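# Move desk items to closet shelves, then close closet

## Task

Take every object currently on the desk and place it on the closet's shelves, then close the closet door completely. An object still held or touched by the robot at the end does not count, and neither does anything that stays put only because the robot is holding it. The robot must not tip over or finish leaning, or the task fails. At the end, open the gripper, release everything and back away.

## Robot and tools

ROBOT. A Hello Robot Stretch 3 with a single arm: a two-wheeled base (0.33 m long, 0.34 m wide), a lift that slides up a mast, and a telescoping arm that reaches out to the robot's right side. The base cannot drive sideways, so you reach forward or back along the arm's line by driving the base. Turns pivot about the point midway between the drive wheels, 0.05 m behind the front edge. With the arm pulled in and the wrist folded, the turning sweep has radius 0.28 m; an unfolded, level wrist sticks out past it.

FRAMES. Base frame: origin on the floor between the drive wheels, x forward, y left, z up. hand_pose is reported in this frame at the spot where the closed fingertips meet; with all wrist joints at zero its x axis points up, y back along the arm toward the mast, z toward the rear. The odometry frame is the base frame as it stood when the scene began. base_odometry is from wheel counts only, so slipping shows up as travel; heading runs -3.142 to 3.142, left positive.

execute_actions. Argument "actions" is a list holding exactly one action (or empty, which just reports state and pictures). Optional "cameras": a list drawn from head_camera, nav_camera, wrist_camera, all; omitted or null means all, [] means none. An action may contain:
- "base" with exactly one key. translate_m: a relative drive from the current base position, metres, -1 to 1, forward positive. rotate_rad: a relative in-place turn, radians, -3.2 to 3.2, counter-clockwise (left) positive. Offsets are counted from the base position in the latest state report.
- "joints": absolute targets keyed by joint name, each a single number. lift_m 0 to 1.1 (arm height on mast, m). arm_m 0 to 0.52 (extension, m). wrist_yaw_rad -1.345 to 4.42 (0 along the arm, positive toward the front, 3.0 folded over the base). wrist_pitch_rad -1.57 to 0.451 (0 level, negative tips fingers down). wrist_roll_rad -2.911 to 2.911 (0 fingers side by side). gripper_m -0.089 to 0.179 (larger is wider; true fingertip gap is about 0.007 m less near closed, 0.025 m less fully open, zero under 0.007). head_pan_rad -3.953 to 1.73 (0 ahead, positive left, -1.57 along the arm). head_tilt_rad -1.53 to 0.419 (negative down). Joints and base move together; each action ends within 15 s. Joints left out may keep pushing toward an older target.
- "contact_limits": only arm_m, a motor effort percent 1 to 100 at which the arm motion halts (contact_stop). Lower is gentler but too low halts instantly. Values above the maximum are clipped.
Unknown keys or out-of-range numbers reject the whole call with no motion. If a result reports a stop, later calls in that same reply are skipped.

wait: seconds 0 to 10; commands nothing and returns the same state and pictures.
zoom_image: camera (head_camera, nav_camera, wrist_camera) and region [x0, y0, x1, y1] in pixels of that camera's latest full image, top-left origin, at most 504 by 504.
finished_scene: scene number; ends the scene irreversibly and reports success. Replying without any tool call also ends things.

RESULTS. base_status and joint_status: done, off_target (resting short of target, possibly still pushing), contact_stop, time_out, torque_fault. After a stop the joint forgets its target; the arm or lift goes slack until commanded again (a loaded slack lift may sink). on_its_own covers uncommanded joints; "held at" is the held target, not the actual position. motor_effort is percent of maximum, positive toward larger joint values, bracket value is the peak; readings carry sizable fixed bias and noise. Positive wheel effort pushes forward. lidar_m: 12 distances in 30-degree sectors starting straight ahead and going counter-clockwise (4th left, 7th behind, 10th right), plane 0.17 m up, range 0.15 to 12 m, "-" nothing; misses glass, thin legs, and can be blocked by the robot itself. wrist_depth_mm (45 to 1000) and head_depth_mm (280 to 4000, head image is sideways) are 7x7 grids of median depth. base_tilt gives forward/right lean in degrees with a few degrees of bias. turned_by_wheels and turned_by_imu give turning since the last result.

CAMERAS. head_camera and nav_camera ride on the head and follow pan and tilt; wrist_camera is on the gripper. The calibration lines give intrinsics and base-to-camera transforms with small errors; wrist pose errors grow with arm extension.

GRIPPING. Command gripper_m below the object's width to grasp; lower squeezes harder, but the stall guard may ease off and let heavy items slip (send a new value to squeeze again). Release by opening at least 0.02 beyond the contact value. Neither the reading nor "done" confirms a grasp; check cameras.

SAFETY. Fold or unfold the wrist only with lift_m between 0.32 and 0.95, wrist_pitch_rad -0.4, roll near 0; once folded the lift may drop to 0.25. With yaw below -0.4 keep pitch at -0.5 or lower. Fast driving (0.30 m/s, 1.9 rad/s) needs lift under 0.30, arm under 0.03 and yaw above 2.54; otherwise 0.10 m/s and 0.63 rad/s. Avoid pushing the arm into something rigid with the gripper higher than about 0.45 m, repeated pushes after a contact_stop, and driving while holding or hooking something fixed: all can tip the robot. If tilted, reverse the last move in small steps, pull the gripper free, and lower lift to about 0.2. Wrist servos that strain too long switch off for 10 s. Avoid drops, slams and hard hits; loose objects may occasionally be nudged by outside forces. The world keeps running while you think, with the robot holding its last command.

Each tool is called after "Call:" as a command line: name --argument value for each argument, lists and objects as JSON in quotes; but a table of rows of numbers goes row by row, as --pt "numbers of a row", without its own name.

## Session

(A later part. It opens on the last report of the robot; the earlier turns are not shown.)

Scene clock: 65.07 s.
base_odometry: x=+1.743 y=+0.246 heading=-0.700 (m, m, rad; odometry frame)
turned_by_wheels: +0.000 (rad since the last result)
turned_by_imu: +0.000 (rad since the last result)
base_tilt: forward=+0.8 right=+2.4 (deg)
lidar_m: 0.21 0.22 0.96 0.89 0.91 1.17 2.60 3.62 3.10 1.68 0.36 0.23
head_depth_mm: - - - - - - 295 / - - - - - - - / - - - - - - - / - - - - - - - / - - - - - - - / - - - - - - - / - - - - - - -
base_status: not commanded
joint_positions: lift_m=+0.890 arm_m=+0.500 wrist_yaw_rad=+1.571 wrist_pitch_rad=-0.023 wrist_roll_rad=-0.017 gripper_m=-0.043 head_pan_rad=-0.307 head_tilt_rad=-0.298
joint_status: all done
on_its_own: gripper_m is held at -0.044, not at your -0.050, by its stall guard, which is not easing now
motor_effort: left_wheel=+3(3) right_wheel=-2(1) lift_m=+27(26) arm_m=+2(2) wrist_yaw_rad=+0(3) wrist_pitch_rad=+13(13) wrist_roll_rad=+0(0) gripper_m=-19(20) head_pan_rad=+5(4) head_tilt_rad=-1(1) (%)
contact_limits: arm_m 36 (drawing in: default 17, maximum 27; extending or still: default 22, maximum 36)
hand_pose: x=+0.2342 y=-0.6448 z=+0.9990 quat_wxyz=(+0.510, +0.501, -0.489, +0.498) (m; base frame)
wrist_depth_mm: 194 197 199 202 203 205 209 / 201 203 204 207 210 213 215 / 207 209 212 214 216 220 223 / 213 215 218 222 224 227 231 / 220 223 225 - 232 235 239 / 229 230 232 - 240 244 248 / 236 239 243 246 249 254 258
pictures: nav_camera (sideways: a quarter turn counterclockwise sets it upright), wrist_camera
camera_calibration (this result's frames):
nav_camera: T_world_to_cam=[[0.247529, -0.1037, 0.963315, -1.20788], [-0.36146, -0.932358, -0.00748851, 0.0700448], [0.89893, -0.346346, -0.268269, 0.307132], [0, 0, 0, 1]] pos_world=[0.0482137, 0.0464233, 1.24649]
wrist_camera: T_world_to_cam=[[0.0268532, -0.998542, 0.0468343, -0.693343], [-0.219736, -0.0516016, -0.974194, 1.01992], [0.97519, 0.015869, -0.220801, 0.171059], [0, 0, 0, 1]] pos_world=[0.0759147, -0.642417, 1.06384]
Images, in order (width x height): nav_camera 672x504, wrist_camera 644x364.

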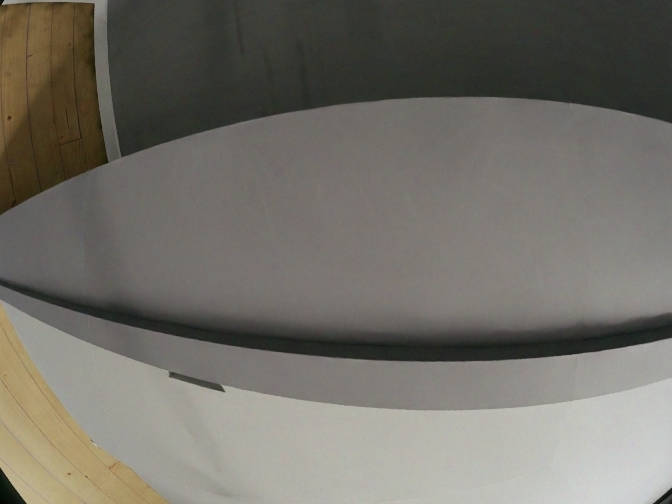

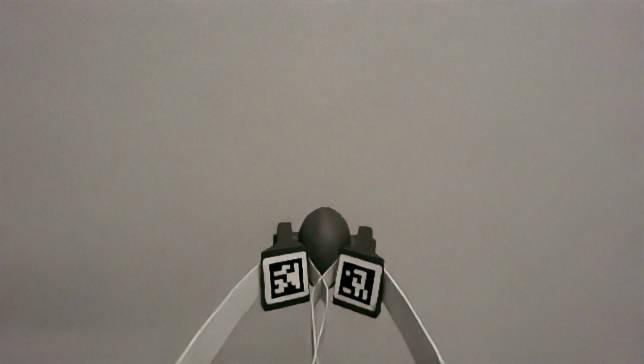

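Call:
execute_actions --actions '[{"joints":{"arm_m":0.035}}]' --cameras '[]'

Call:
execute_actions --actions '[{"base":{"translate_m":0.04}}]' --cameras '["wrist_camera"]'

Call:
execute_actions --actions '[{"joints":{"arm_m":0.5},"contact_limits":{"arm_m":36}}]' --cameras '["wrist_camera","nav_camera"]'

Scene clock: 69.77 s.
base_odometry: x=+1.743 y=+0.246 heading=-0.700 (m, m, rad; odometry frame)
turned_by_wheels: +0.000 (rad since the last result)
turned_by_imu: +0.000 (rad since the last result)
base_tilt: forward=+0.8 right=+2.4 (deg)
lidar_m: 0.22 0.22 0.96 0.89 0.91 1.17 2.59 3.66 3.09 1.69 0.36 0.23
head_depth_mm: - - - - - - 293 / - - - - - - - / - - - - - - - / - - - - - - - / - - - - - - - / - - - - - - - / - - - - - - -
base_status: not commanded
joint_positions: lift_m=+0.890 arm_m=+0.035 wrist_yaw_rad=+1.568 wrist_pitch_rad=-0.023 wrist_roll_rad=-0.017 gripper_m=-0.043 head_pan_rad=-0.307 head_tilt_rad=-0.298
joint_status: all done
on_its_own: gripper_m is held at -0.044, not at your -0.050, by its stall guard, which is not easing now
motor_effort: left_wheel=+3(4) right_wheel=-2(2) lift_m=+27(26) arm_m=-3(2) wrist_yaw_rad=+2(5) wrist_pitch_rad=+13(13) wrist_roll_rad=+0(0) gripper_m=-19(20) head_pan_rad=+4(5) head_tilt_rad=-1(1) (%)
hand_pose: x=+0.2342 y=-0.1810 z=+0.9990 quat_wxyz=(+0.511, +0.501, -0.490, +0.498) (m; base frame)
wrist_depth_mm: 140 129 130 159 161 163 165 / 144 133 135 164 166 168 171 / 148 138 139 169 171 174 176 / 153 142 143 187 178 180 183 / 159 148 148 - 184 186 189 / 164 153 152 - 190 193 196 / 170 159 161 195 197 200 203
pictures: none
No camera images: the call's "cameras" was empty. Leave "cameras" out to get every camera's image.

Scene clock: 71.33 s.
base_odometry: x=+1.774 y=+0.220 heading=-0.700 (m, m, rad; odometry frame)
turned_by_wheels: +0.000 (rad since the last result)
turned_by_imu: -0.091 (rad since the last result)
base_tilt: forward=+0.8 right=+2.4 (deg)
lidar_m: 0.19 0.19 1.00 0.90 0.90 1.09 2.09 3.64 3.23 2.88 0.37 0.21
head_depth_mm: - - - - - - 290 / - - - - - - - / - - - - - - - / - - - - - - - / - - - - - - - / - - - - - - - / - - - - - - -
base_status: done
joint_positions: lift_m=+0.890 arm_m=+0.035 wrist_yaw_rad=+1.588 wrist_pitch_rad=-0.024 wrist_roll_rad=-0.017 gripper_m=-0.043 head_pan_rad=-0.307 head_tilt_rad=-0.299
joint_status: not commanded
on_its_own: gripper_m is held at -0.044, not at your -0.050, by its stall guard, which is not easing now; wrist_yaw_rad is at rest, and its effort (-15) is outside its rest range (-12 to +12)
motor_effort: left_wheel=+3(17) right_wheel=+14(28) lift_m=+26(27) arm_m=-1(2) wrist_yaw_rad=-15(31) wrist_pitch_rad=+14(16) wrist_roll_rad=+1(0) gripper_m=-21(21) head_pan_rad=+4(5) head_tilt_rad=-1(1) (%)
hand_pose: x=+0.2342 y=-0.1757 z=+0.9987 quat_wxyz=(+0.506, +0.506, -0.485, +0.503) (m; base frame)
wrist_depth_mm: 116 118 152 156 161 167 172 / 120 122 157 161 167 172 178 / 124 126 162 167 173 178 185 / 129 130 167 183 178 185 192 / 138 135 170 - 185 192 200 / 148 139 156 - 194 200 208 / 153 144 187 193 200 207 217
pictures: wrist_camera
camera_calibration (this result's frames):
wrist_camera: T_world_to_cam=[[0.0442589, -0.997923, 0.0468, -0.228853], [-0.21996, -0.0554304, -0.973933, 1.04293], [0.974504, 0.0328111, -0.221956, 0.167911], [0, 0, 0, 1]] pos_world=[0.0759017, -0.176077, 1.06372]
Images, in order (width x height): wrist_camera 644x364.

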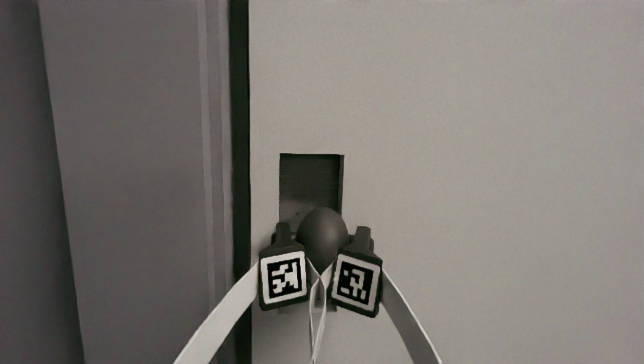

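Scene clock: 75.93 s.
base_odometry: x=+1.774 y=+0.220 heading=-0.700 (m, m, rad; odometry frame)
turned_by_wheels: +0.000 (rad since the last result)
turned_by_imu: +0.000 (rad since the last result)
base_tilt: forward=+0.9 right=+2.4 (deg)
lidar_m: 0.19 0.19 1.00 0.90 0.90 1.09 2.10 3.65 3.24 2.88 0.36 0.21
head_depth_mm: - - - 1005 1091 830 340 / - - - - - - - / - - - - - - - / - - - - - - - / - - - - - - - / - - - - - - - / - - - - - - -
base_status: not commanded
joint_positions: lift_m=+0.890 arm_m=+0.500 wrist_yaw_rad=+1.571 wrist_pitch_rad=-0.024 wrist_roll_rad=-0.017 gripper_m=-0.043 head_pan_rad=-0.307 head_tilt_rad=-0.299
joint_status: all done
on_its_own: gripper_m is held at -0.044, not at your -0.050, by its stall guard, which is not easing now
motor_effort: left_wheel=+2(7) right_wheel=-1(13) lift_m=+26(27) arm_m=+2(2) wrist_yaw_rad=+0(32) wrist_pitch_rad=+14(14) wrist_roll_rad=+1(0) gripper_m=-20(24) head_pan_rad=+4(5) head_tilt_rad=-1(0) (%)
contact_limits: arm_m 36 (drawing in: default 17, maximum 27; extending or still: default 22, maximum 36)
hand_pose: x=+0.2342 y=-0.6448 z=+0.9989 quat_wxyz=(+0.511, +0.502, -0.489, +0.498) (m; base frame)
wrist_depth_mm: 213 218 226 235 243 251 262 / 219 225 233 242 251 262 272 / 226 232 240 251 260 270 283 / 232 240 248 259 268 280 293 / 240 248 257 - 278 291 304 / 247 256 263 - 289 303 317 / 256 264 276 287 302 315 331
pictures: nav_camera (sideways: a quarter turn counterclockwise sets it upright), wrist_camera
camera_calibration (this result's frames):
nav_camera: T_world_to_cam=[[0.247876, -0.103654, 0.963231, -1.20777], [-0.360942, -0.932558, -0.00746875, 0.0700159], [0.899043, -0.345819, -0.268572, 0.307526], [0, 0, 0, 1]] pos_world=[0.0481712, 0.0464521, 1.24648]
wrist_camera: T_world_to_cam=[[0.0268796, -0.998542, 0.0468225, -0.693332], [-0.220224, -0.0516039, -0.974083, 1.01979], [0.975079, 0.0158715, -0.22129, 0.171562], [0, 0, 0, 1]] pos_world=[0.0759321, -0.642419, 1.06379]
Images, in order (width x height): nav_camera 672x504, wrist_camera 644x364.

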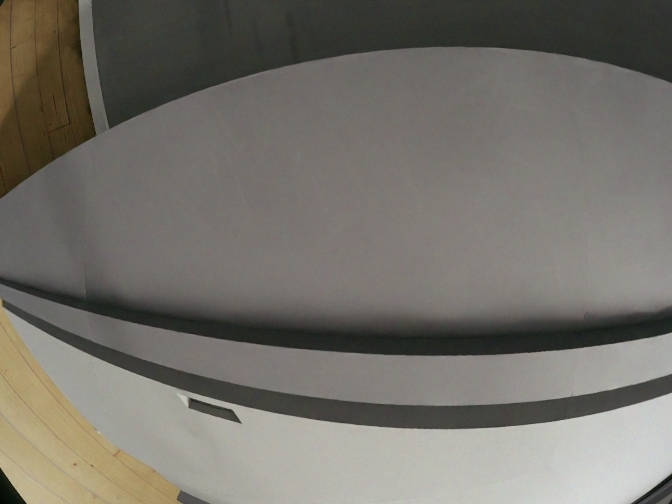

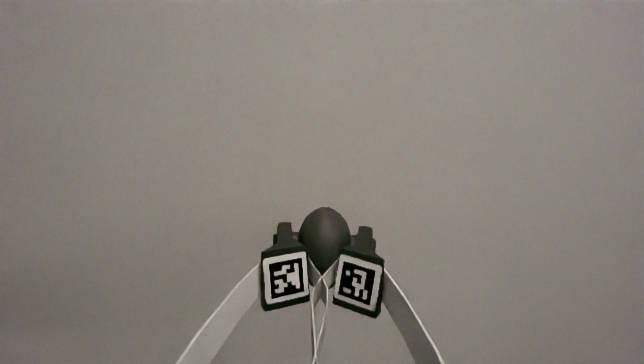

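Call:
execute_actions --actions '[{"base":{"translate_m":-0.05},"joints":{"arm_m":0.0}}]' --cameras '[]'

Call:
execute_actions --actions '[{"base":{"rotate_rad":0.14}}]' --cameras '["wrist_camera"]'

Scene clock: 80.87 s.
base_odometry: x=+1.736 y=+0.253 heading=-0.700 (m, m, rad; odometry frame)
turned_by_wheels: +0.000 (rad since the last result)
turned_by_imu: +0.000 (rad since the last result)
base_tilt: forward=+0.9 right=+2.3 (deg)
lidar_m: 0.24 0.24 0.99 0.89 0.89 1.08 2.07 3.60 3.22 2.89 0.45 0.25
head_depth_mm: 1043 1086 645 323 332 347 377 / - - 1145 1114 1151 903 1017 / - - - - - - - / - - - - - - - / - - - - - - - / - - - - - - - / - - - - - - -
base_status: done
joint_positions: lift_m=+0.890 arm_m=+0.002 wrist_yaw_rad=+1.571 wrist_pitch_rad=-0.024 wrist_roll_rad=-0.017 gripper_m=-0.043 head_pan_rad=-0.307 head_tilt_rad=-0.299
joint_status: all done
joint sent to its limit — the command would take arm_m past its lower limit, so that joint was sent only as far as its limit.
on_its_own: gripper_m is held at -0.044, not at your -0.050, by its stall guard, which is not easing now
motor_effort: left_wheel=+2(2) right_wheel=+0(5) lift_m=+26(26) arm_m=-2(2) wrist_yaw_rad=+0(0) wrist_pitch_rad=+14(14) wrist_roll_rad=+0(0) gripper_m=-18(18) head_pan_rad=+4(4) head_tilt_rad=+0(0) (%)
hand_pose: x=+0.2342 y=-0.1474 z=+0.9989 quat_wxyz=(+0.511, +0.502, -0.489, +0.498) (m; base frame)
wrist_depth_mm: 163 168 160 843 772 208 216 / 168 173 165 917 238 215 225 / 172 177 171 567 239 224 232 / 177 183 177 969 240 235 242 / 183 189 183 - 250 242 251 / 190 196 188 - 243 250 262 / 196 203 198 917 260 259 274
pictures: none
No camera images: the call's "cameras" was empty. Leave "cameras" out to get every camera's image.

Scene clock: 81.93 s.
base_odometry: x=+1.736 y=+0.253 heading=-0.561 (m, m, rad; odometry frame)
turned_by_wheels: +0.139 (rad since the last result)
turned_by_imu: +0.109 (rad since the last result)
base_tilt: forward=+0.8 right=+2.4 (deg)
lidar_m: 0.24 1.00 0.95 0.89 0.91 1.18 2.73 3.62 3.07 1.67 0.40 0.26
head_depth_mm: - - - 1115 1096 905 953 / - - - - - - - / - - - - - - - / - - - - - - - / - - - - - - - / - - - - - - - / - - - - - - -
base_status: rotate_rad off_target (by the wheels' count: +0.1392 of +0.1400)
joint_positions: lift_m=+0.890 arm_m=+0.002 wrist_yaw_rad=+1.532 wrist_pitch_rad=-0.026 wrist_roll_rad=-0.017 gripper_m=-0.043 head_pan_rad=-0.306 head_tilt_rad=-0.299
joint_status: not commanded
on_its_own: gripper_m is held at -0.044, not at your -0.050, by its stall guard, which is not easing now; right_wheel is at rest, and its effort (+24) is outside its rest range (-18 to +18); wrist_yaw_rad is at rest, and its effort (+33) is outside its rest range (-12 to +12)
motor_effort: left_wheel=-3(12) right_wheel=+24(29) lift_m=+27(27) arm_m=-2(2) wrist_yaw_rad=+33(33) wrist_pitch_rad=+15(17) wrist_roll_rad=+1(0) gripper_m=-24(24) head_pan_rad=+4(4) head_tilt_rad=+0(1) (%)
hand_pose: x=+0.2340 y=-0.1572 z=+0.9983 quat_wxyz=(+0.521, +0.493, -0.498, +0.488) (m; base frame)
wrist_depth_mm: 160 162 153 156 881 192 194 / 165 167 158 173 915 198 201 / 169 172 163 179 606 205 208 / 175 178 169 185 970 221 216 / 181 184 175 175 927 223 224 / 187 190 181 - 229 230 233 / 194 197 189 590 595 237 242
pictures: wrist_camera
camera_calibration (this result's frames):
wrist_camera: T_world_to_cam=[[-0.0113364, -0.998841, 0.0467673, -0.197477], [-0.224098, -0.0430428, -0.973616, 1.04615], [0.974501, -0.0215178, -0.22335, 0.160267], [0, 0, 0, 1]] pos_world=[0.0760207, -0.14877, 1.06358]
Images, in order (width x height): wrist_camera 644x364.

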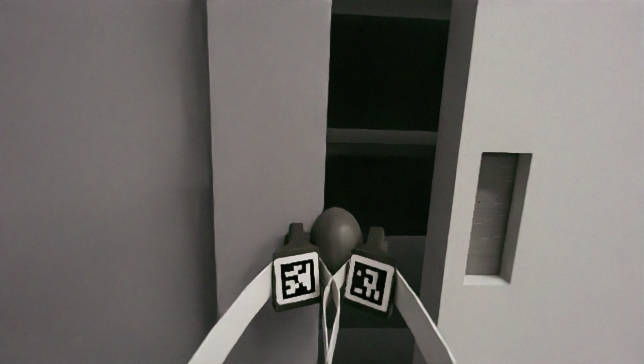

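Call:
execute_actions --actions '[{"joints":{"arm_m":0.035,"wrist_yaw_rad":1.57}}]' --cameras '[]'

Call:
execute_actions --actions '[{"base":{"translate_m":0.08}}]' --cameras '["wrist_camera"]'

Call:
execute_actions --actions '[{"joints":{"arm_m":0.52},"contact_limits":{"arm_m":36}}]' --cameras '["wrist_camera","nav_camera"]'

Scene clock: 85.03 s.
base_odometry: x=+1.736 y=+0.253 heading=-0.560 (m, m, rad; odometry frame)
turned_by_wheels: +0.001 (rad since the last result)
turned_by_imu: -0.002 (rad since the last result)
base_tilt: forward=+1.0 right=+2.4 (deg)
lidar_m: 0.24 1.00 0.95 0.89 0.91 1.18 2.71 3.60 3.09 1.69 0.40 0.26
head_depth_mm: - - - 1057 1093 902 947 / - - - - - - - / - - - - - - - / - - - - - - - / - - - - - - - / - - - - - - - / - - - - - - -
base_status: not commanded
joint_positions: lift_m=+0.890 arm_m=+0.035 wrist_yaw_rad=+1.522 wrist_pitch_rad=-0.024 wrist_roll_rad=-0.017 gripper_m=-0.043 head_pan_rad=-0.306 head_tilt_rad=-0.299
joint_status: wrist_yaw_rad off_target (ended at +1.522, target +1.570); the others done
on_its_own: wrist_yaw_rad is held at +1.520, not at your +1.570, by its stall guard, which is not easing now; gripper_m is held at -0.044, not at your -0.050, by its stall guard, which is not easing now
motor_effort: left_wheel=+1(7) right_wheel=+0(23) lift_m=+26(27) arm_m=+2(1) wrist_yaw_rad=-1(34) wrist_pitch_rad=+14(15) wrist_roll_rad=+1(0) gripper_m=-19(24) head_pan_rad=+5(5) head_tilt_rad=+1(0) (%)
hand_pose: x=+0.2339 y=-0.1922 z=+0.9987 quat_wxyz=(+0.523, +0.490, -0.501, +0.486) (m; base frame)
wrist_depth_mm: 160 152 153 878 192 193 196 / 165 157 158 890 197 198 203 / 170 170 164 833 204 206 210 / 176 176 169 945 223 213 218 / 181 182 175 - 230 221 226 / 187 188 179 - 226 229 235 / 194 196 189 914 233 238 244
pictures: none
No camera images: the call's "cameras" was empty. Leave "cameras" out to get every camera's image.

Scene clock: 86.93 s.
base_odometry: x=+1.803 y=+0.210 heading=-0.560 (m, m, rad; odometry frame)
turned_by_wheels: +0.000 (rad since the last result)
turned_by_imu: +0.000 (rad since the last result)
base_tilt: forward=+0.9 right=+2.4 (deg)
lidar_m: 0.16 0.17 0.95 0.89 0.91 1.18 2.73 3.67 3.08 1.00 0.31 0.17
head_depth_mm: - - - - - - - / - - - - - - - / - - - - - - - / - - - - - - - / - - - - - - - / - - - - - - - / - - - - - - -
base_status: done
joint_positions: lift_m=+0.890 arm_m=+0.035 wrist_yaw_rad=+1.522 wrist_pitch_rad=-0.024 wrist_roll_rad=-0.017 gripper_m=-0.043 head_pan_rad=-0.306 head_tilt_rad=-0.299
joint_status: not commanded
on_its_own: wrist_yaw_rad is held at +1.520, not at your +1.570, by its stall guard, which is not easing now; gripper_m is held at -0.044, not at your -0.050, by its stall guard, which is not easing now
motor_effort: left_wheel=+1(5) right_wheel=+0(4) lift_m=+26(27) arm_m=+2(1) wrist_yaw_rad=-1(2) wrist_pitch_rad=+14(14) wrist_roll_rad=+0(0) gripper_m=-19(21) head_pan_rad=+4(4) head_tilt_rad=+0(0) (%)
hand_pose: x=+0.2339 y=-0.1922 z=+0.9987 quat_wxyz=(+0.523, +0.490, -0.501, +0.486) (m; base frame)
wrist_depth_mm: - 78 116 783 804 116 118 / - 81 118 819 819 119 122 / 82 83 120 828 440 123 126 / 85 86 122 868 450 128 131 / 88 89 123 - 167 145 136 / 91 92 108 - 150 151 141 / 94 95 164 537 513 156 146
pictures: wrist_camera
camera_calibration (this result's frames):
wrist_camera: T_world_to_cam=[[-0.0217135, -0.998668, 0.0468053, -0.230049], [-0.222978, -0.0407996, -0.973969, 1.04555], [0.974582, -0.0315848, -0.221795, 0.156162], [0, 0, 0, 1]] pos_world=[0.0759451, -0.182153, 1.06373]
Images, in order (width x height): wrist_camera 644x364.

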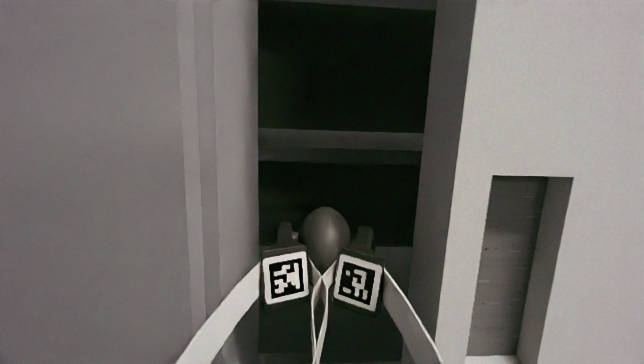

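Scene clock: 91.67 s.
base_odometry: x=+1.803 y=+0.210 heading=-0.560 (m, m, rad; odometry frame)
turned_by_wheels: +0.000 (rad since the last result)
turned_by_imu: +0.000 (rad since the last result)
base_tilt: forward=+0.9 right=+2.5 (deg)
lidar_m: 0.16 0.17 0.95 0.89 0.91 1.19 2.74 3.68 3.08 0.99 0.74 0.17
head_depth_mm: - - - - - - - / - - - - - - - / - - - - - - - / - - - - - - - / - - - - - - - / - - - - - - - / - - - - - - -
base_status: not commanded
joint_positions: lift_m=+0.890 arm_m=+0.520 wrist_yaw_rad=+1.528 wrist_pitch_rad=-0.023 wrist_roll_rad=-0.017 gripper_m=-0.043 head_pan_rad=-0.306 head_tilt_rad=-0.299
joint_status: all done
on_its_own: wrist_yaw_rad is held at +1.520, not at your +1.570, by its stall guard, which is not easing now; gripper_m is held at -0.044, not at your -0.050, by its stall guard, which is not easing now
motor_effort: left_wheel=+2(9) right_wheel=-1(9) lift_m=+26(27) arm_m=+2(4) wrist_yaw_rad=-7(48) wrist_pitch_rad=+13(14) wrist_roll_rad=+1(1) gripper_m=-21(25) head_pan_rad=+4(4) head_tilt_rad=+1(0) (%)
contact_limits: arm_m 36 (drawing in: default 17, maximum 27; extending or still: default 22, maximum 36)
hand_pose: x=+0.2340 y=-0.6756 z=+0.9991 quat_wxyz=(+0.521, +0.491, -0.500, +0.488) (m; base frame)
wrist_depth_mm: 783 794 797 826 149 150 153 / 789 816 839 845 153 155 159 / 571 622 719 850 158 161 164 / 834 878 881 920 175 166 171 / 816 898 915 - 181 172 176 / 662 670 690 - 187 179 182 / 537 546 583 580 182 186 190
pictures: nav_camera (sideways: a quarter turn counterclockwise sets it upright), wrist_camera
camera_calibration (this result's frames):
nav_camera: T_world_to_cam=[[0.248544, -0.103858, 0.963037, -1.20752], [-0.360923, -0.932566, -0.00742332, 0.0699566], [0.898866, -0.345737, -0.269268, 0.308433], [0, 0, 0, 1]] pos_world=[0.0481317, 0.0464653, 1.24646]
wrist_camera: T_world_to_cam=[[-0.0156445, -0.99878, 0.0468471, -0.714304], [-0.221145, -0.0422362, -0.974326, 1.02521], [0.975115, -0.0256028, -0.220214, 0.143207], [0, 0, 0, 1]] pos_world=[0.0759022, -0.666465, 1.06389]
Images, in order (width x height): nav_camera 672x504, wrist_camera 644x364.

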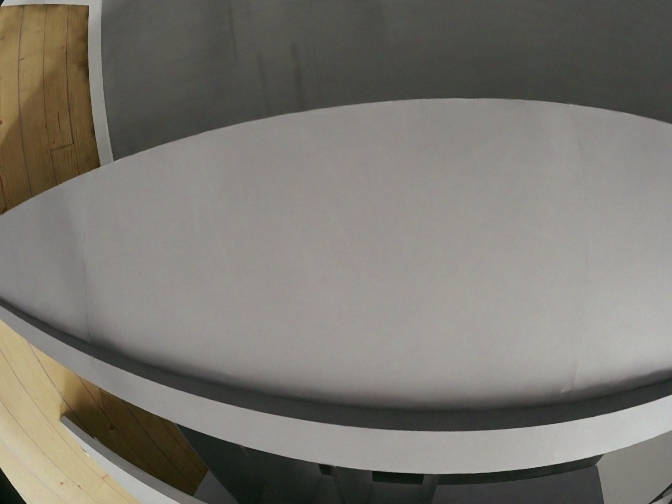

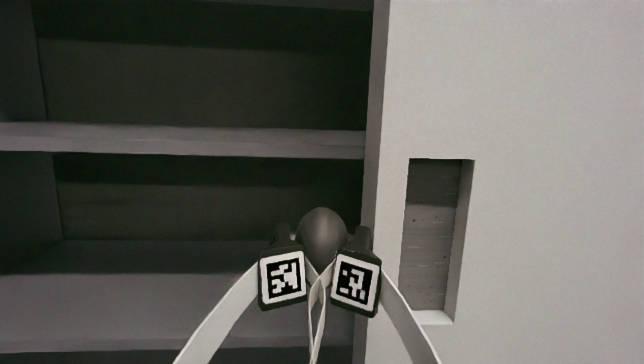

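Call:
execute_actions --actions '[{"base":{"translate_m":-0.2},"joints":{"arm_m":0.0,"wrist_pitch_rad":-0.4,"lift_m":0.6,"gripper_m":0.0}}]' --cameras '[]'

Call:
execute_actions --actions '[{"joints":{"wrist_yaw_rad":3.0,"lift_m":0.4,"head_pan_rad":0,"head_tilt_rad":-0.3}}]' --cameras '[]'

Call:
execute_actions --actions '[{"joints":{"lift_m":0.25},"base":{"rotate_rad":-3.0}}]' --cameras '["nav_camera"]'

Scene clock: 96.80 s.
base_odometry: x=+1.634 y=+0.316 heading=-0.560 (m, m, rad; odometry frame)
turned_by_wheels: +0.000 (rad since the last result)
turned_by_imu: +0.000 (rad since the last result)
base_tilt: forward=+0.9 right=+2.3 (deg)
lidar_m: 0.36 1.12 0.94 0.88 0.90 1.16 2.69 3.48 3.09 2.90 0.82 0.37
head_depth_mm: 1090 1157 1226 1113 1289 1038 1122 / 1047 1107 1179 1104 1217 985 1080 / 289 305 323 343 366 396 427 / 289 303 321 339 360 384 409 / 285 298 314 332 352 375 401 / - 288 303 320 338 360 383 / - 283 293 309 326 346 367
base_status: done
joint_positions: lift_m=+0.600 arm_m=+0.002 wrist_yaw_rad=+1.521 wrist_pitch_rad=-0.415 wrist_roll_rad=-0.017 gripper_m=+0.000 head_pan_rad=-0.306 head_tilt_rad=-0.299
joint_status: all done
joint sent to its limit — the command would take arm_m past its lower limit, so that joint was sent only as far as its limit.
on_its_own: wrist_yaw_rad is held at +1.520, not at your +1.570, by its stall guard, which is not easing now
motor_effort: left_wheel=+1(2) right_wheel=+1(7) lift_m=+26(24) arm_m=-2(2) wrist_yaw_rad=-1(8) wrist_pitch_rad=+8(12) wrist_roll_rad=+0(1) gripper_m=-2(73) head_pan_rad=+4(4) head_tilt_rad=+0(1) (%)
hand_pose: x=+0.2032 y=-0.1586 z=+0.6138 quat_wxyz=(+0.605, +0.579, -0.395, +0.376) (m; base frame)
wrist_depth_mm: 891 261 262 270 998 993 - / 985 282 286 292 - - - / - 308 314 322 813 828 837 / - 348 347 357 - - - / - 402 389 - - - - / 884 876 437 - 922 923 918 / 760 769 512 749 785 787 675
pictures: none
No camera images: the call's "cameras" was empty. Leave "cameras" out to get every camera's image.

Scene clock: 99.47 s.
base_odometry: x=+1.634 y=+0.316 heading=-0.560 (m, m, rad; odometry frame)
turned_by_wheels: +0.000 (rad since the last result)
turned_by_imu: +0.000 (rad since the last result)
base_tilt: forward=+0.9 right=+2.4 (deg)
lidar_m: 0.36 1.12 0.94 0.88 0.90 1.17 2.69 3.49 3.10 2.90 0.82 0.37
head_depth_mm: 281 289 304 320 336 355 377 / - 291 307 324 345 368 390 / - 290 307 324 344 367 394 / - 290 306 324 344 367 393 / 923 295 311 329 350 1202 1295 / 930 977 1029 1090 1157 1232 1326 / 925 975 1032 1085 1159 1231 1325
base_status: not commanded
joint_positions: lift_m=+0.400 arm_m=+0.002 wrist_yaw_rad=+2.998 wrist_pitch_rad=-0.415 wrist_roll_rad=-0.017 gripper_m=+0.000 head_pan_rad=-0.007 head_tilt_rad=-0.299
joint_status: all done
motor_effort: left_wheel=+1(1) right_wheel=+0(1) lift_m=+26(22) arm_m=-2(3) wrist_yaw_rad=+3(4) wrist_pitch_rad=+8(9) wrist_roll_rad=+0(1) gripper_m=-4(2) head_pan_rad=+4(34) head_tilt_rad=+1(1) (%)
hand_pose: x=+0.0110 y=+0.0751 z=+0.4137 quat_wxyz=(+0.195, +0.694, +0.098, +0.686) (m; base frame)
wrist_depth_mm: 775 - 826 866 906 935 985 / 825 861 893 950 991 - - / 916 934 - - - - - / 927 948 965 949 959 981 976 / 760 757 809 - 780 792 786 / 638 643 - - 662 665 674 / 553 563 - 567 571 575 578
pictures: none
No camera images: the call's "cameras" was empty. Leave "cameras" out to get every camera's image.

Scene clock: 103.20 s.
base_odometry: x=+1.634 y=+0.316 heading=+2.723 (m, m, rad; odometry frame)
turned_by_wheels: -3.000 (rad since the last result)
turned_by_imu: -2.979 (rad since the last result)
base_tilt: forward=+0.8 right=+2.4 (deg)
lidar_m: 3.68 3.50 2.96 1.19 1.00 0.37 0.36 1.17 0.90 0.88 0.93 1.35
head_depth_mm: 3104 3271 3432 3620 2840 1982 1517 / 3155 3364 3512 3674 2838 1973 1517 / 3196 3333 3518 3778 2819 1983 1517 / 3259 3467 3611 3812 2816 1971 1519 / 3324 3520 3669 3810 2824 1980 1504 / 3348 3512 3788 3903 2815 1961 1501 / 3372 3545 3764 3963 2786 1948 1501
base_status: done
joint_positions: lift_m=+0.250 arm_m=+0.002 wrist_yaw_rad=+2.998 wrist_pitch_rad=-0.415 wrist_roll_rad=-0.017 gripper_m=+0.000 head_pan_rad=-0.007 head_tilt_rad=-0.299
joint_status: all done
motor_effort: left_wheel=+3(12) right_wheel=-2(7) lift_m=+26(24) arm_m=-2(2) wrist_yaw_rad=+2(2) wrist_pitch_rad=+9(9) wrist_roll_rad=+0(0) gripper_m=-2(2) head_pan_rad=+4(5) head_tilt_rad=+0(0) (%)
hand_pose: x=+0.0109 y=+0.0751 z=+0.2636 quat_wxyz=(+0.194, +0.694, +0.098, +0.686) (m; base frame)
wrist_depth_mm: - - - - - - - / - - - - - - - / 851 866 869 888 897 922 928 / 663 670 680 686 695 696 703 / 540 544 577 - 558 563 571 / 472 - - - 474 476 477 / - - - - 408 408 412
pictures: nav_camera (sideways: a quarter turn counterclockwise sets it upright)
camera_calibration (this result's frames):
nav_camera: T_world_to_cam=[[0.268124, -0.0258845, 0.963036, -1.20764], [-0.0696393, -0.997545, -0.0074233, 0.0681798], [0.960864, -0.0650748, -0.269269, 0.308055], [0, 0, 0, 1]] pos_world=[0.0325474, 0.0567998, 1.24646]
Images, in order (width x height): nav_camera 672x504.

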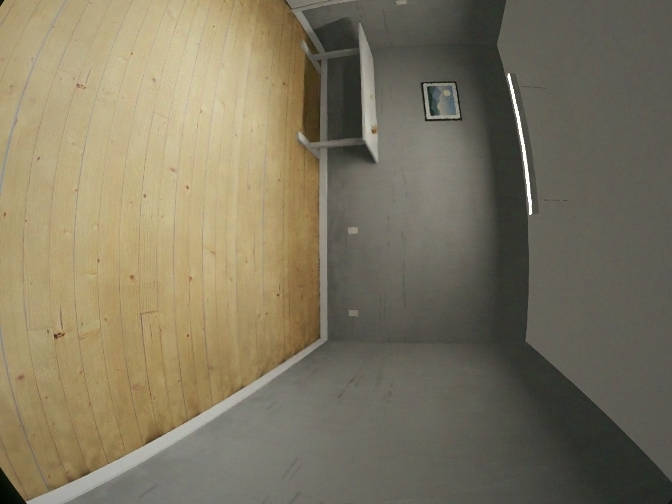

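Call:
execute_actions --actions '[{"base":{"rotate_rad":0.38}}]' --cameras '[]'

Call:
execute_actions --actions '[{"base":{"translate_m":1.0}}]' --cameras '[]'

Call:
execute_actions --actions '[{"base":{"translate_m":1.0}}]' --cameras '[]'

Call:
execute_actions --actions '[{"base":{"translate_m":0.6}}]' --cameras '["nav_camera","head_camera"]'

Scene clock: 104.73 s.
base_odometry: x=+1.634 y=+0.316 heading=+3.103 (m, m, rad; odometry frame)
turned_by_wheels: +0.380 (rad since the last result)
turned_by_imu: +0.377 (rad since the last result)
base_tilt: forward=+0.8 right=+2.3 (deg)
lidar_m: 3.50 3.10 2.90 0.82 0.37 0.36 1.12 0.94 0.88 0.90 1.17 2.66
head_depth_mm: 3116 3307 3450 3583 2840 1988 1514 / 3337 3455 3665 3761 2854 1979 1518 / 2937 3695 3809 3977 2813 1979 1501 / 3222 3912 - - 2822 1982 1521 / 3488 - - - 2795 1977 1502 / 3487 3993 - - 2793 1962 1499 / 3222 3433 3573 3715 2803 1940 1498
base_status: done
joint_positions: lift_m=+0.250 arm_m=+0.002 wrist_yaw_rad=+2.998 wrist_pitch_rad=-0.415 wrist_roll_rad=-0.017 gripper_m=+0.000 head_pan_rad=-0.007 head_tilt_rad=-0.299
joint_status: not commanded
motor_effort: left_wheel=-1(8) right_wheel=+2(5) lift_m=+26(26) arm_m=-2(2) wrist_yaw_rad=+2(2) wrist_pitch_rad=+8(9) wrist_roll_rad=+0(0) gripper_m=-2(2) head_pan_rad=+4(5) head_tilt_rad=+0(0) (%)
hand_pose: x=+0.0109 y=+0.0752 z=+0.2636 quat_wxyz=(+0.194, +0.694, +0.098, +0.686) (m; base frame)
wrist_depth_mm: 972 - - - - - - / 676 - - - - - - / 340 860 877 890 897 912 906 / 354 664 682 681 692 698 711 / 373 511 576 - 559 558 570 / 380 - - - 472 474 480 / - - - - 409 411 412
pictures: none
No camera images: the call's "cameras" was empty. Leave "cameras" out to get every camera's image.

Scene clock: 109.77 s.
base_odometry: x=+0.635 y=+0.355 heading=+3.103 (m, m, rad; odometry frame)
turned_by_wheels: +0.000 (rad since the last result)
turned_by_imu: -0.001 (rad since the last result)
base_tilt: forward=+0.7 right=+2.4 (deg)
lidar_m: 2.48 2.59 2.46 2.50 1.37 1.32 1.28 1.39 1.31 1.34 1.74 2.77
head_depth_mm: 2358 2485 2569 2688 2777 1979 1513 / 2486 2631 2736 2839 2869 1984 1510 / 2632 2750 2910 2814 2679 1974 1517 / 2768 2917 3047 3220 2822 1972 1518 / 2948 3139 3308 3474 2781 1970 1499 / 3079 3268 3443 3461 2828 1954 1514 / 2834 2936 3065 3199 2797 1947 1501
base_status: done
joint_positions: lift_m=+0.250 arm_m=+0.002 wrist_yaw_rad=+2.999 wrist_pitch_rad=-0.415 wrist_roll_rad=-0.017 gripper_m=+0.000 head_pan_rad=-0.007 head_tilt_rad=-0.299
joint_status: not commanded
motor_effort: left_wheel=-2(6) right_wheel=+2(8) lift_m=+26(26) arm_m=-2(2) wrist_yaw_rad=+1(1) wrist_pitch_rad=+9(9) wrist_roll_rad=+0(1) gripper_m=-1(2) head_pan_rad=+4(4) head_tilt_rad=+0(0) (%)
hand_pose: x=+0.0108 y=+0.0752 z=+0.2636 quat_wxyz=(+0.194, +0.694, +0.098, +0.686) (m; base frame)
wrist_depth_mm: - - - - - - - / - - - - - - - / 862 854 885 884 892 906 926 / 662 675 676 690 690 697 709 / 548 543 575 - 563 565 572 / 475 - - - 473 471 476 / - - - - 408 411 410
pictures: none
No camera images: the call's "cameras" was empty. Leave "cameras" out to get every camera's image.

Scene clock: 114.80 s.
base_odometry: x=-0.365 y=+0.393 heading=+3.103 (m, m, rad; odometry frame)
turned_by_wheels: +0.000 (rad since the last result)
turned_by_imu: -0.001 (rad since the last result)
base_tilt: forward=+0.8 right=+2.4 (deg)
lidar_m: 1.48 2.14 2.00 2.07 2.32 2.20 2.27 1.85 1.75 1.78 1.98 1.87
head_depth_mm: 1559 1643 1719 1811 1876 1927 1520 / 1663 1724 1818 1883 1556 1882 1517 / 1758 1839 1929 1986 1448 1883 1472 / 1849 1919 2060 2084 1544 1971 1513 / 1967 2049 2192 2196 2374 1965 1504 / 2101 2207 2353 2170 2507 1963 1509 / 2231 2357 2473 2168 2432 1956 1493
base_status: done
joint_positions: lift_m=+0.250 arm_m=+0.002 wrist_yaw_rad=+2.999 wrist_pitch_rad=-0.415 wrist_roll_rad=-0.017 gripper_m=+0.000 head_pan_rad=-0.007 head_tilt_rad=-0.299
joint_status: not commanded
motor_effort: left_wheel=-1(4) right_wheel=+2(8) lift_m=+26(26) arm_m=-2(2) wrist_yaw_rad=+2(2) wrist_pitch_rad=+9(9) wrist_roll_rad=+0(0) gripper_m=-3(3) head_pan_rad=+5(5) head_tilt_rad=+0(0) (%)
hand_pose: x=+0.0108 y=+0.0752 z=+0.2636 quat_wxyz=(+0.194, +0.694, +0.098, +0.686) (m; base frame)
wrist_depth_mm: - - - - - - - / - - - - - - - / 845 861 882 895 906 914 921 / 659 667 679 681 692 709 700 / 543 550 580 - 559 565 569 / 474 - - - 474 478 478 / - - - - 408 410 416
pictures: none
No camera images: the call's "cameras" was empty. Leave "cameras" out to get every camera's image.

Scene clock: 118.47 s.
base_odometry: x=-0.964 y=+0.416 heading=+3.103 (m, m, rad; odometry frame)
turned_by_wheels: +0.000 (rad since the last result)
turned_by_imu: -0.001 (rad since the last result)
base_tilt: forward=+0.8 right=+2.3 (deg)
lidar_m: 0.89 1.68 1.75 1.78 2.34 2.73 2.88 2.13 2.01 2.05 1.41 1.32
head_depth_mm: 1101 1152 1204 1264 1274 893 756 / 1168 1215 1272 1333 1269 891 683 / 1223 1273 1343 1429 1273 886 704 / 1282 1352 1427 1519 1258 887 754 / 1368 1432 1525 1638 1266 885 1409 / 1455 1541 1635 1741 1249 880 1513 / 1565 1671 1784 1861 1253 961 1501
base_status: done
joint_positions: lift_m=+0.250 arm_m=+0.002 wrist_yaw_rad=+2.999 wrist_pitch_rad=-0.415 wrist_roll_rad=-0.017 gripper_m=+0.000 head_pan_rad=-0.007 head_tilt_rad=-0.299
joint_status: not commanded
motor_effort: left_wheel=-1(5) right_wheel=+2(7) lift_m=+26(26) arm_m=-3(2) wrist_yaw_rad=+1(1) wrist_pitch_rad=+9(9) wrist_roll_rad=+0(0) gripper_m=-2(2) head_pan_rad=+4(4) head_tilt_rad=+0(0) (%)
hand_pose: x=+0.0108 y=+0.0752 z=+0.2636 quat_wxyz=(+0.194, +0.694, +0.098, +0.686) (m; base frame)
wrist_depth_mm: - - - - - - - / - - - - - - - / 845 853 879 888 899 918 925 / 660 670 684 673 686 705 707 / 547 546 563 - 567 563 567 / 474 - - - 473 472 475 / - - - - 408 412 415
pictures: head_camera (sideways: a quarter turn clockwise sets it upright), nav_camera (sideways: a quarter turn counterclockwise sets it upright)
camera_calibration (this result's frames):
head_camera: T_world_to_cam=[[-0.267025, -0.0107641, -0.963629, 1.27513], [-0.0383799, 0.999263, -0.000526941, 0.00389586], [0.962925, 0.0368433, -0.267241, 0.297333], [0, 0, 0, 1]] pos_world=[0.0543325, -0.00112206, 1.30822]
nav_camera: T_world_to_cam=[[0.268125, -0.0258789, 0.963037, -1.20764], [-0.0696187, -0.997546, -0.00742332, 0.0681797], [0.960865, -0.065055, -0.269268, 0.308055], [0, 0, 0, 1]] pos_world=[0.0325462, 0.0568004, 1.24646]
Images, in order (width x height): head_camera 896x504, nav_camera 672x504.

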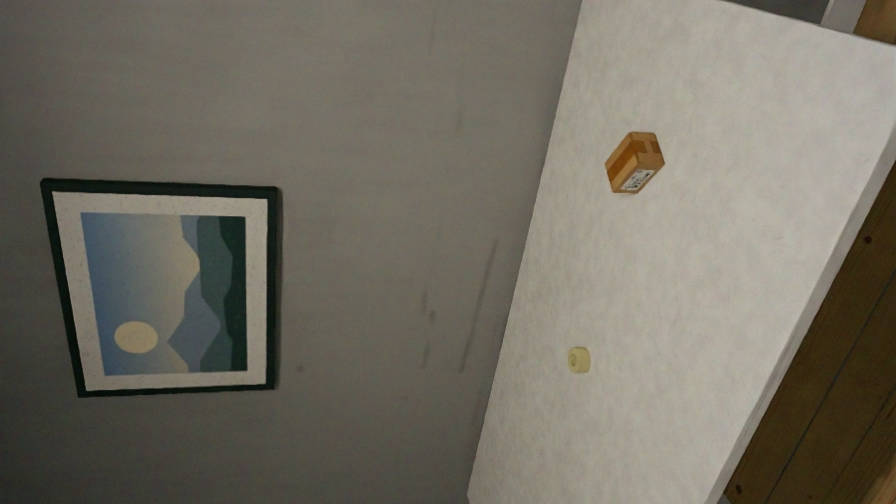

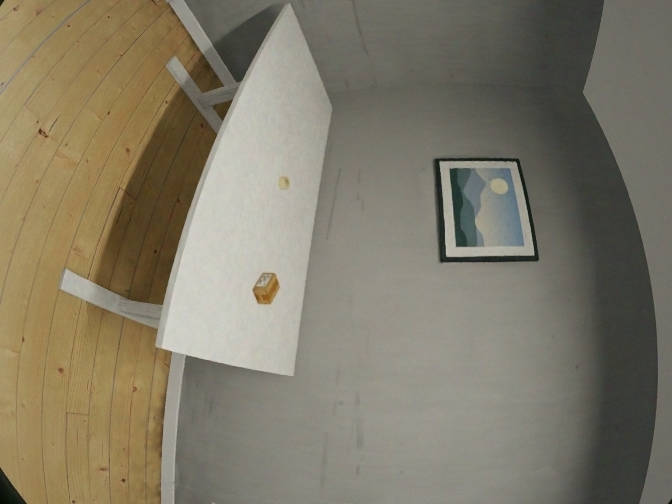

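Call:
execute_actions --actions '[{"base":{"translate_m":0.15},"joints":{"lift_m":0.6}}]' --cameras '[]'

Call:
execute_actions --actions '[{"base":{"rotate_rad":1.06},"joints":{"lift_m":0.85,"wrist_yaw_rad":0,"head_pan_rad":-1.3,"head_tilt_rad":-0.6}}]' --cameras '[]'

Call:
execute_actions --actions '[{"base":{"translate_m":0.29},"joints":{"gripper_m":0.12,"wrist_pitch_rad":-0.6,"arm_m":0.15}}]'

Scene clock: 122.83 s.
base_odometry: x=-1.114 y=+0.422 heading=+3.103 (m, m, rad; odometry frame)
turned_by_wheels: +0.000 (rad since the last result)
turned_by_imu: -0.001 (rad since the last result)
base_tilt: forward=+0.9 right=+2.2 (deg)
lidar_m: 0.74 1.55 1.68 1.72 2.26 2.87 3.04 2.21 2.07 1.84 1.26 0.74
head_depth_mm: 983 1032 1074 1128 1163 891 682 / 1038 1089 1139 1191 1217 855 681 / 1082 1132 1206 1263 1272 849 680 / 1139 1197 1280 1359 1268 887 679 / 1206 1278 1367 1450 1257 886 678 / 1299 1359 1465 1562 1257 881 677 / 1407 1490 1592 1681 1249 877 721
base_status: done
joint_positions: lift_m=+0.600 arm_m=+0.002 wrist_yaw_rad=+2.999 wrist_pitch_rad=-0.415 wrist_roll_rad=-0.017 gripper_m=+0.000 head_pan_rad=-0.007 head_tilt_rad=-0.299
joint_status: all done
motor_effort: left_wheel=-1(7) right_wheel=+2(9) lift_m=+43(47) arm_m=-2(2) wrist_yaw_rad=+1(2) wrist_pitch_rad=+9(9) wrist_roll_rad=+0(0) gripper_m=-2(3) head_pan_rad=+4(4) head_tilt_rad=+0(0) (%)
hand_pose: x=+0.0107 y=+0.0751 z=+0.6129 quat_wxyz=(+0.194, +0.694, +0.098, +0.686) (m; base frame)
wrist_depth_mm: - - - - - - - / - - - - - - - / - - - - - - - / - - - - - - - / - - - - - - - / 886 888 - - 907 917 914 / 772 771 803 779 785 792 793
pictures: none
No camera images: the call's "cameras" was empty. Leave "cameras" out to get every camera's image.

Scene clock: 125.93 s.
base_odometry: x=-1.114 y=+0.422 heading=-2.120 (m, m, rad; odometry frame)
turned_by_wheels: +1.060 (rad since the last result)
turned_by_imu: +1.054 (rad since the last result)
base_tilt: forward=+0.8 right=+2.3 (deg)
lidar_m: 1.68 1.72 2.28 2.87 3.16 2.19 2.07 1.80 1.26 0.74 0.74 1.55
head_depth_mm: 931 1017 1128 1254 1422 1510 - / 951 1051 1164 1127 907 1408 1228 / 986 1088 1203 1078 811 650 1192 / 1012 1116 1239 1077 814 652 1220 / 1038 1153 1299 1077 816 671 1227 / 1071 1192 1326 1080 815 713 1229 / 1106 1243 1376 1076 811 1357 1224
base_status: done
joint_positions: lift_m=+0.850 arm_m=+0.002 wrist_yaw_rad=+0.002 wrist_pitch_rad=-0.416 wrist_roll_rad=-0.017 gripper_m=+0.000 head_pan_rad=-1.293 head_tilt_rad=-0.592
joint_status: all done
motor_effort: left_wheel=-1(5) right_wheel=+2(6) lift_m=+43(42) arm_m=-2(2) wrist_yaw_rad=-2(1) wrist_pitch_rad=+9(9) wrist_roll_rad=+0(1) gripper_m=-2(2) head_pan_rad=-4(58) head_tilt_rad=-3(27) (%)
hand_pose: x=-0.0210 y=-0.3720 z=+0.8629 quat_wxyz=(+0.698, +0.148, -0.685, -0.144) (m; base frame)
wrist_depth_mm: 862 860 860 878 865 880 863 / 795 831 844 938 945 948 960 / 585 540 601 - - - - / 448 460 465 - - - - / 371 371 376 - - - - / 313 314 317 - - - - / 271 274 277 - - - -
pictures: none
No camera images: the call's "cameras" was empty. Leave "cameras" out to get every camera's image.

Scene clock: 130.27 s.
base_odometry: x=-1.266 y=+0.175 heading=-2.121 (m, m, rad; odometry frame)
turned_by_wheels: +0.000 (rad since the last result)
turned_by_imu: -0.001 (rad since the last result)
base_tilt: forward=+0.9 right=+2.3 (deg)
lidar_m: 1.39 1.43 1.90 2.88 2.95 2.50 2.36 1.78 1.23 0.72 1.19 1.29
head_depth_mm: 913 1002 1104 1076 840 - 1133 / 935 1031 1144 1074 817 642 1139 / 965 1067 1183 1078 813 650 1165 / 992 1097 1228 1079 812 650 1195 / 1021 1137 1275 1077 812 672 1220 / 1054 1173 1323 1076 814 692 1225 / 1088 1215 1347 1078 813 715 1222
base_status: done
joint_positions: lift_m=+0.850 arm_m=+0.150 wrist_yaw_rad=+0.001 wrist_pitch_rad=-0.611 wrist_roll_rad=-0.017 gripper_m=+0.120 head_pan_rad=-1.293 head_tilt_rad=-0.593
joint_status: all done
motor_effort: left_wheel=-2(1) right_wheel=+1(6) lift_m=+43(44) arm_m=+2(3) wrist_yaw_rad=-1(1) wrist_pitch_rad=+7(8) wrist_roll_rad=+0(0) gripper_m=+0(80) head_pan_rad=-4(4) head_tilt_rad=-4(4) (%)
hand_pose: x=-0.0213 y=-0.4907 z=+0.8215 quat_wxyz=(+0.680, +0.215, -0.668, -0.211) (m; base frame)
wrist_depth_mm: 614 614 620 630 628 758 756 / 480 479 485 401 495 832 855 / 395 395 397 385 403 420 956 / 335 336 337 339 341 341 - / 291 298 294 293 295 296 - / 257 - 259 259 261 268 263 / 235 232 232 233 232 229 235
pictures: head_camera (sideways: a quarter turn clockwise sets it upright), nav_camera (sideways: a quarter turn counterclockwise sets it upright), wrist_camera
camera_calibration (this result's frames):
head_camera: T_world_to_cam=[[-0.158557, 0.510137, -0.845352, 1.12014], [0.948763, 0.315738, 0.0125826, -0.0191906], [0.273329, -0.800043, -0.534062, 0.648756], [0, 0, 0, 1]] pos_world=[0.0184895, -0.0463318, 1.29363]
nav_camera: T_world_to_cam=[[0.123635, -0.521263, 0.844393, -1.05195], [-0.976809, -0.213826, 0.011023, 0.0496991], [0.174808, -0.826174, -0.535611, 0.659443], [0, 0, 0, 1]] pos_world=[0.0633288, 0.00709767, 1.24092]
wrist_camera: T_world_to_cam=[[-0.998486, -0.0494701, 0.024047, -0.0616771], [-0.0524196, 0.723347, -0.688492, 0.947943], [0.0166654, -0.68871, -0.724846, 0.426606], [0, 0, 0, 1]] pos_world=[-0.0190026, -0.394935, 0.963357]
Images, in order (width x height): head_camera 896x504, nav_camera 672x504, wrist_camera 644x364.

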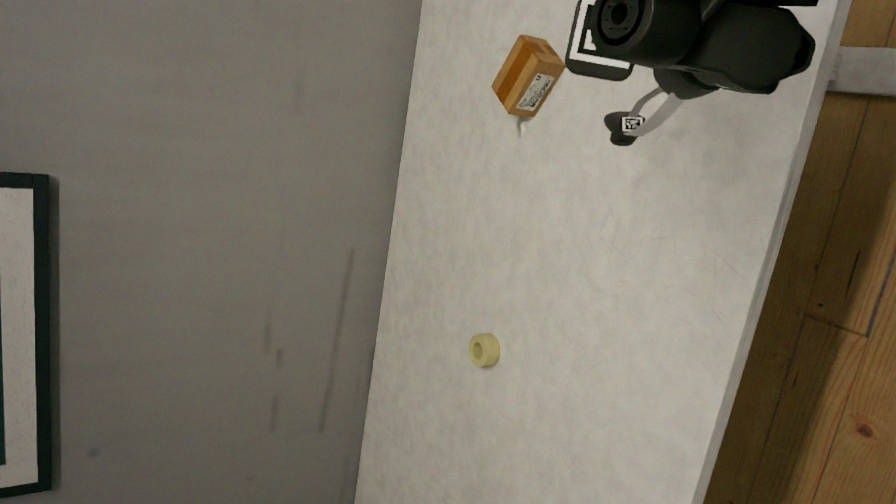

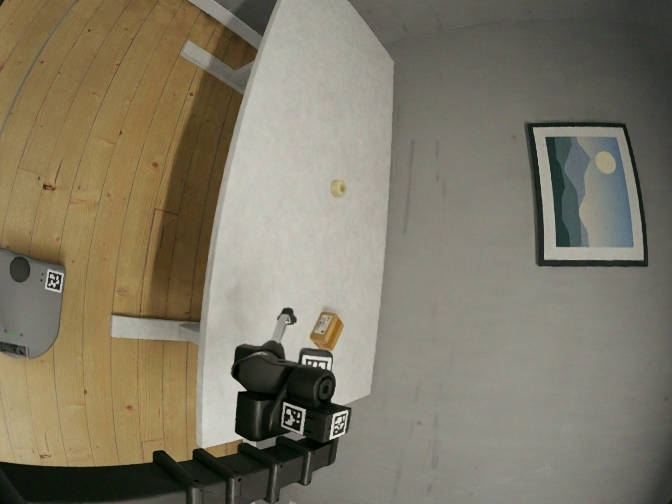

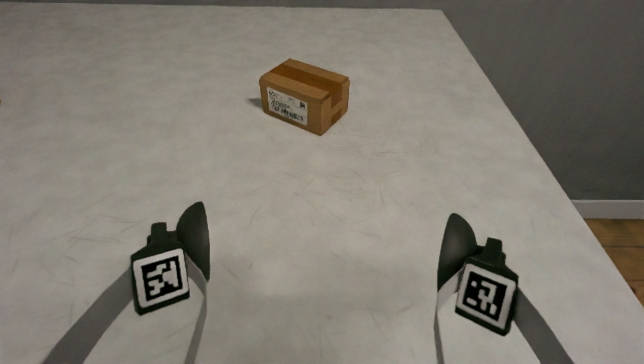

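Call:
execute_actions --actions '[{"base":{"translate_m":0.03},"joints":{"gripper_m":0.17,"arm_m":0.40,"lift_m":0.81}}]' --cameras '["wrist_camera"]'

Scene clock: 133.50 s.
base_odometry: x=-1.281 y=+0.149 heading=-2.121 (m, m, rad; odometry frame)
turned_by_wheels: +0.000 (rad since the last result)
turned_by_imu: +0.000 (rad since the last result)
base_tilt: forward=+0.8 right=+2.4 (deg)
lidar_m: 1.36 1.40 1.85 2.87 2.96 2.52 2.39 1.78 1.23 0.73 1.19 1.27
head_depth_mm: 912 1000 1104 1125 783 650 583 / 935 1029 1142 1072 811 652 1138 / 960 1063 1181 1073 811 651 1171 / 989 1097 1223 1076 813 649 1194 / 1020 1130 1266 1077 809 650 1227 / 1055 1169 1316 1078 814 692 1222 / 1089 1218 1347 1079 814 711 1226
base_status: done
joint_positions: lift_m=+0.810 arm_m=+0.400 wrist_yaw_rad=+0.001 wrist_pitch_rad=-0.612 wrist_roll_rad=-0.017 gripper_m=+0.170 head_pan_rad=-1.293 head_tilt_rad=-0.593
joint_status: all done
motor_effort: left_wheel=-2(3) right_wheel=+3(7) lift_m=+26(37) arm_m=+2(3) wrist_yaw_rad=-1(1) wrist_pitch_rad=+7(7) wrist_roll_rad=+0(0) gripper_m=+1(83) head_pan_rad=-4(4) head_tilt_rad=-4(4) (%)
hand_pose: x=-0.0213 y=-0.7406 z=+0.7821 quat_wxyz=(+0.680, +0.215, -0.668, -0.211) (m; base frame)
wrist_depth_mm: 488 483 497 498 497 499 511 / 399 399 402 409 406 411 570 / 328 330 329 333 333 336 635 / 278 279 281 284 283 285 285 / 241 249 193 184 245 254 249 / 219 210 206 165 211 217 219 / 188 193 194 185 194 193 196
pictures: wrist_camera
camera_calibration (this result's frames):
wrist_camera: T_world_to_cam=[[-0.998493, -0.0493533, 0.0240183, -0.0730079], [-0.0523251, 0.723765, -0.688059, 1.10151], [0.0165744, -0.688279, -0.725257, 0.226534], [0, 0, 0, 1]] pos_world=[-0.0190158, -0.644921, 0.923954]
Images, in order (width x height): wrist_camera 644x364.

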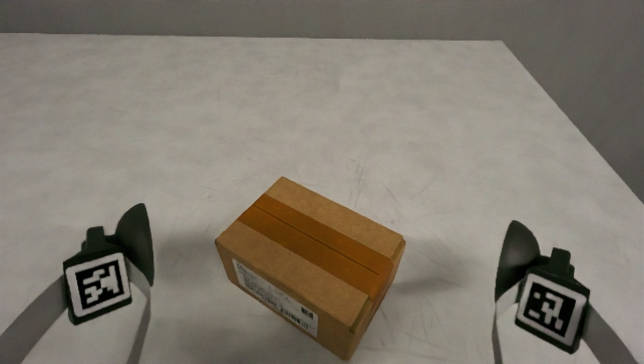

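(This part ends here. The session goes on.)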